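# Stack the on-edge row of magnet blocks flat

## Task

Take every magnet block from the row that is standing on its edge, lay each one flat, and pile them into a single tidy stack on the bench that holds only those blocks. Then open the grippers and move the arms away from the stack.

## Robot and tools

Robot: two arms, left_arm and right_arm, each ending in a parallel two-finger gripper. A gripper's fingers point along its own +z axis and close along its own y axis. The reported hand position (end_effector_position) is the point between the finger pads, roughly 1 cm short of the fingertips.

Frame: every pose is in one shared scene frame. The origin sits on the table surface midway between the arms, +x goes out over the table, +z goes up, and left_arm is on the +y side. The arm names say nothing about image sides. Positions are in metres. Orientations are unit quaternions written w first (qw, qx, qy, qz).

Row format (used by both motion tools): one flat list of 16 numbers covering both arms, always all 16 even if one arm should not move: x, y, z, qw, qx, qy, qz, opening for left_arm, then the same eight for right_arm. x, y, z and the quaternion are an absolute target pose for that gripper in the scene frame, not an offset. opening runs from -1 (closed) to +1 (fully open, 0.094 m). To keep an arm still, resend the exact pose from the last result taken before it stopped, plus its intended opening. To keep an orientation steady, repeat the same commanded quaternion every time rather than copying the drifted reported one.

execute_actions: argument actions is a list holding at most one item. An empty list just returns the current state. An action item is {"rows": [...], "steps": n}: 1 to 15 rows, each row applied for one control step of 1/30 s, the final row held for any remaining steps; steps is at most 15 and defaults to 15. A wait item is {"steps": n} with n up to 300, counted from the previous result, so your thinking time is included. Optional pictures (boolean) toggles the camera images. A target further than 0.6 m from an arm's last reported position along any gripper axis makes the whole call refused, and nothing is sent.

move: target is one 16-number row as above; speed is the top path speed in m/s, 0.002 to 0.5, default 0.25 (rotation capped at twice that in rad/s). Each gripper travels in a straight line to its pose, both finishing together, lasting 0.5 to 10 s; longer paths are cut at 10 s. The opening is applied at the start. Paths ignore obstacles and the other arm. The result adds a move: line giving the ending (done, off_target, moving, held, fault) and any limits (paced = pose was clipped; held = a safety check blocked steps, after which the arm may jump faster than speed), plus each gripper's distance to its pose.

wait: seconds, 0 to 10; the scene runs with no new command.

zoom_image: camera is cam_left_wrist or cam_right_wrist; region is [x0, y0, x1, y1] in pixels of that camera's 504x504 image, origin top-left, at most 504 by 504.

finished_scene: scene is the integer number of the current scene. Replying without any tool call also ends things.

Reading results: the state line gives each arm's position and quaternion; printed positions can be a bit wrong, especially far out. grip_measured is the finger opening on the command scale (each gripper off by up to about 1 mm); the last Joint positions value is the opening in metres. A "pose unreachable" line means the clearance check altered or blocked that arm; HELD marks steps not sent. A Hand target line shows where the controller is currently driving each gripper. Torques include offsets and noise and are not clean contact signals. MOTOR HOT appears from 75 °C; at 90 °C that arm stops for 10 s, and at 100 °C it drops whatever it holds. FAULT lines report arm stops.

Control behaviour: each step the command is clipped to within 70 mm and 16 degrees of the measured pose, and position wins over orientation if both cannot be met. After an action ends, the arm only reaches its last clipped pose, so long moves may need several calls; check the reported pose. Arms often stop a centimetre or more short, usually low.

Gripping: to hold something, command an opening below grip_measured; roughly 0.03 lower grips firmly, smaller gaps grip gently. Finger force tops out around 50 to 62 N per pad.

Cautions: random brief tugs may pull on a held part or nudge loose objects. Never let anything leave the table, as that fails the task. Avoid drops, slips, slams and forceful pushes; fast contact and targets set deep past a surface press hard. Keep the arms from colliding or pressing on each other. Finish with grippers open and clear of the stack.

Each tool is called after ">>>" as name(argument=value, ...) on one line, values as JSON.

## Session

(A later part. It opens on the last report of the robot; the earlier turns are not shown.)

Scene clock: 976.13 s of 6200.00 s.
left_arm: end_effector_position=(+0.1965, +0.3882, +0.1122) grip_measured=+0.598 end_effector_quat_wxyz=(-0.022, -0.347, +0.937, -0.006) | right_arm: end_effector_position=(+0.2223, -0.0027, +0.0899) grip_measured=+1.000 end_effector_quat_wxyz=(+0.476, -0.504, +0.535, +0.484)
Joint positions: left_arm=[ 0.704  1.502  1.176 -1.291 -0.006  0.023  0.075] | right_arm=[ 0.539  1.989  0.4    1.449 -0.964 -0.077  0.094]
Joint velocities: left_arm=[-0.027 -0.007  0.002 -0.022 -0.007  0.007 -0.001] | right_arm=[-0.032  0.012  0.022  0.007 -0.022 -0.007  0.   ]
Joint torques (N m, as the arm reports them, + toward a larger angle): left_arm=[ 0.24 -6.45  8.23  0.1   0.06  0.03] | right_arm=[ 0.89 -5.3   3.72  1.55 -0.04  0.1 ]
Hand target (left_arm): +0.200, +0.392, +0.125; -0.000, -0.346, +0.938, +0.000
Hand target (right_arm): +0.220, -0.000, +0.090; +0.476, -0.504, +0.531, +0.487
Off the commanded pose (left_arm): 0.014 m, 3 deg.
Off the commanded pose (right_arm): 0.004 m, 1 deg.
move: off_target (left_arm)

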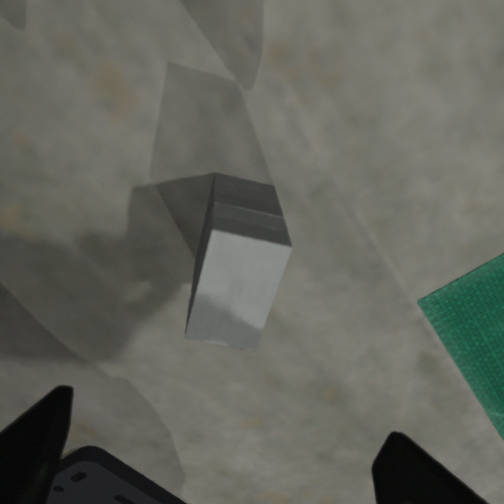

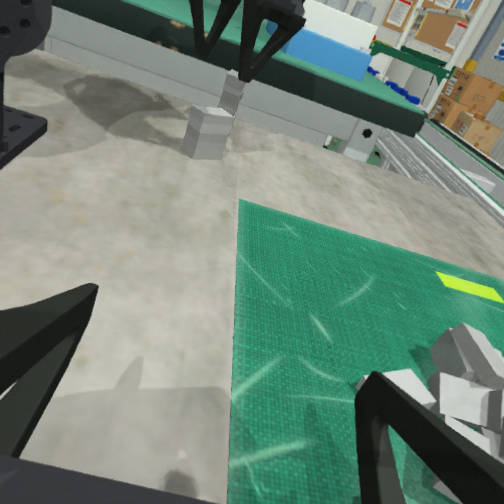

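>>> move(target=[0.16,0.30,0.17,0,-0.3461,0.9382,0,1,0.22,0.0,0.09,0.476,-0.504,0.531,0.487,1], speed=0.15)

Scene clock: 984.10 s of 6200.00 s.
left_arm: end_effector_position=(+0.1589, +0.3018, +0.1637) grip_measured=+1.000 end_effector_quat_wxyz=(-0.013, -0.348, +0.938, -0.000) | right_arm: end_effector_position=(+0.2223, -0.0027, +0.0899) grip_measured=+1.000 end_effector_quat_wxyz=(+0.476, -0.504, +0.535, +0.484)
Joint positions: left_arm=[ 0.461  1.18   1.137 -1.553 -0.003 -0.22   0.094] | right_arm=[ 0.539  1.989  0.4    1.449 -0.964 -0.077  0.094]
Joint velocities: left_arm=[ 0.002 -0.046  0.012 -0.022 -0.037 -0.007  0.   ] | right_arm=[-0.017 -0.012 -0.007 -0.007 -0.051 -0.051  0.   ]
Joint torques (N m, as the arm reports them, + toward a larger angle): left_arm=[-1.29 -3.12  7.18  0.15 -0.01 -0.07] | right_arm=[ 0.86 -5.3   3.7   1.58 -0.05  0.1 ]
Hand target (left_arm): +0.160, +0.300, +0.171; +0.001, -0.346, +0.938, +0.001
Hand target (right_arm): +0.220, -0.000, +0.090; +0.476, -0.504, +0.531, +0.487
Off the commanded pose (left_arm): 0.007 m, 1 deg.
Off the commanded pose (right_arm): 0.004 m, 1 deg.
After step 90, 3.63 s passed at rest.
move: done

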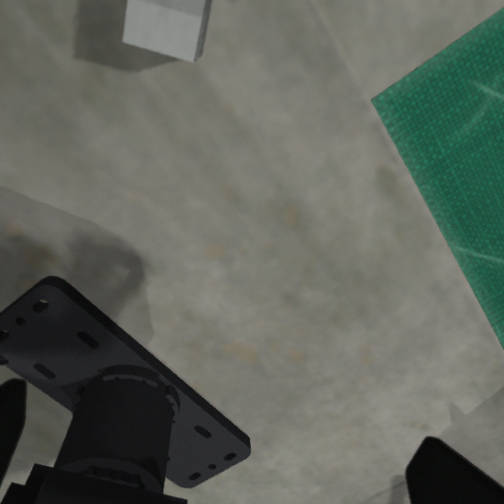

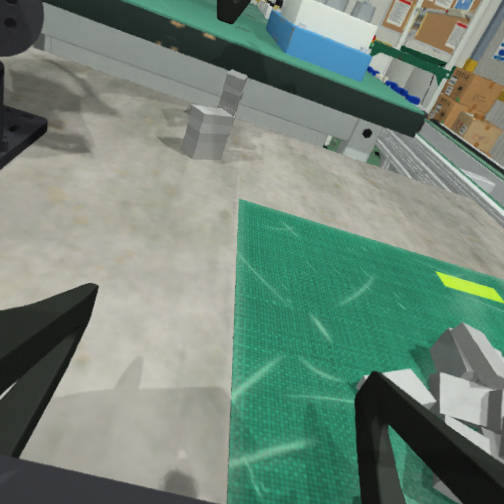

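>>> finished_scene(scene=2)

The scene is finished: the task was done.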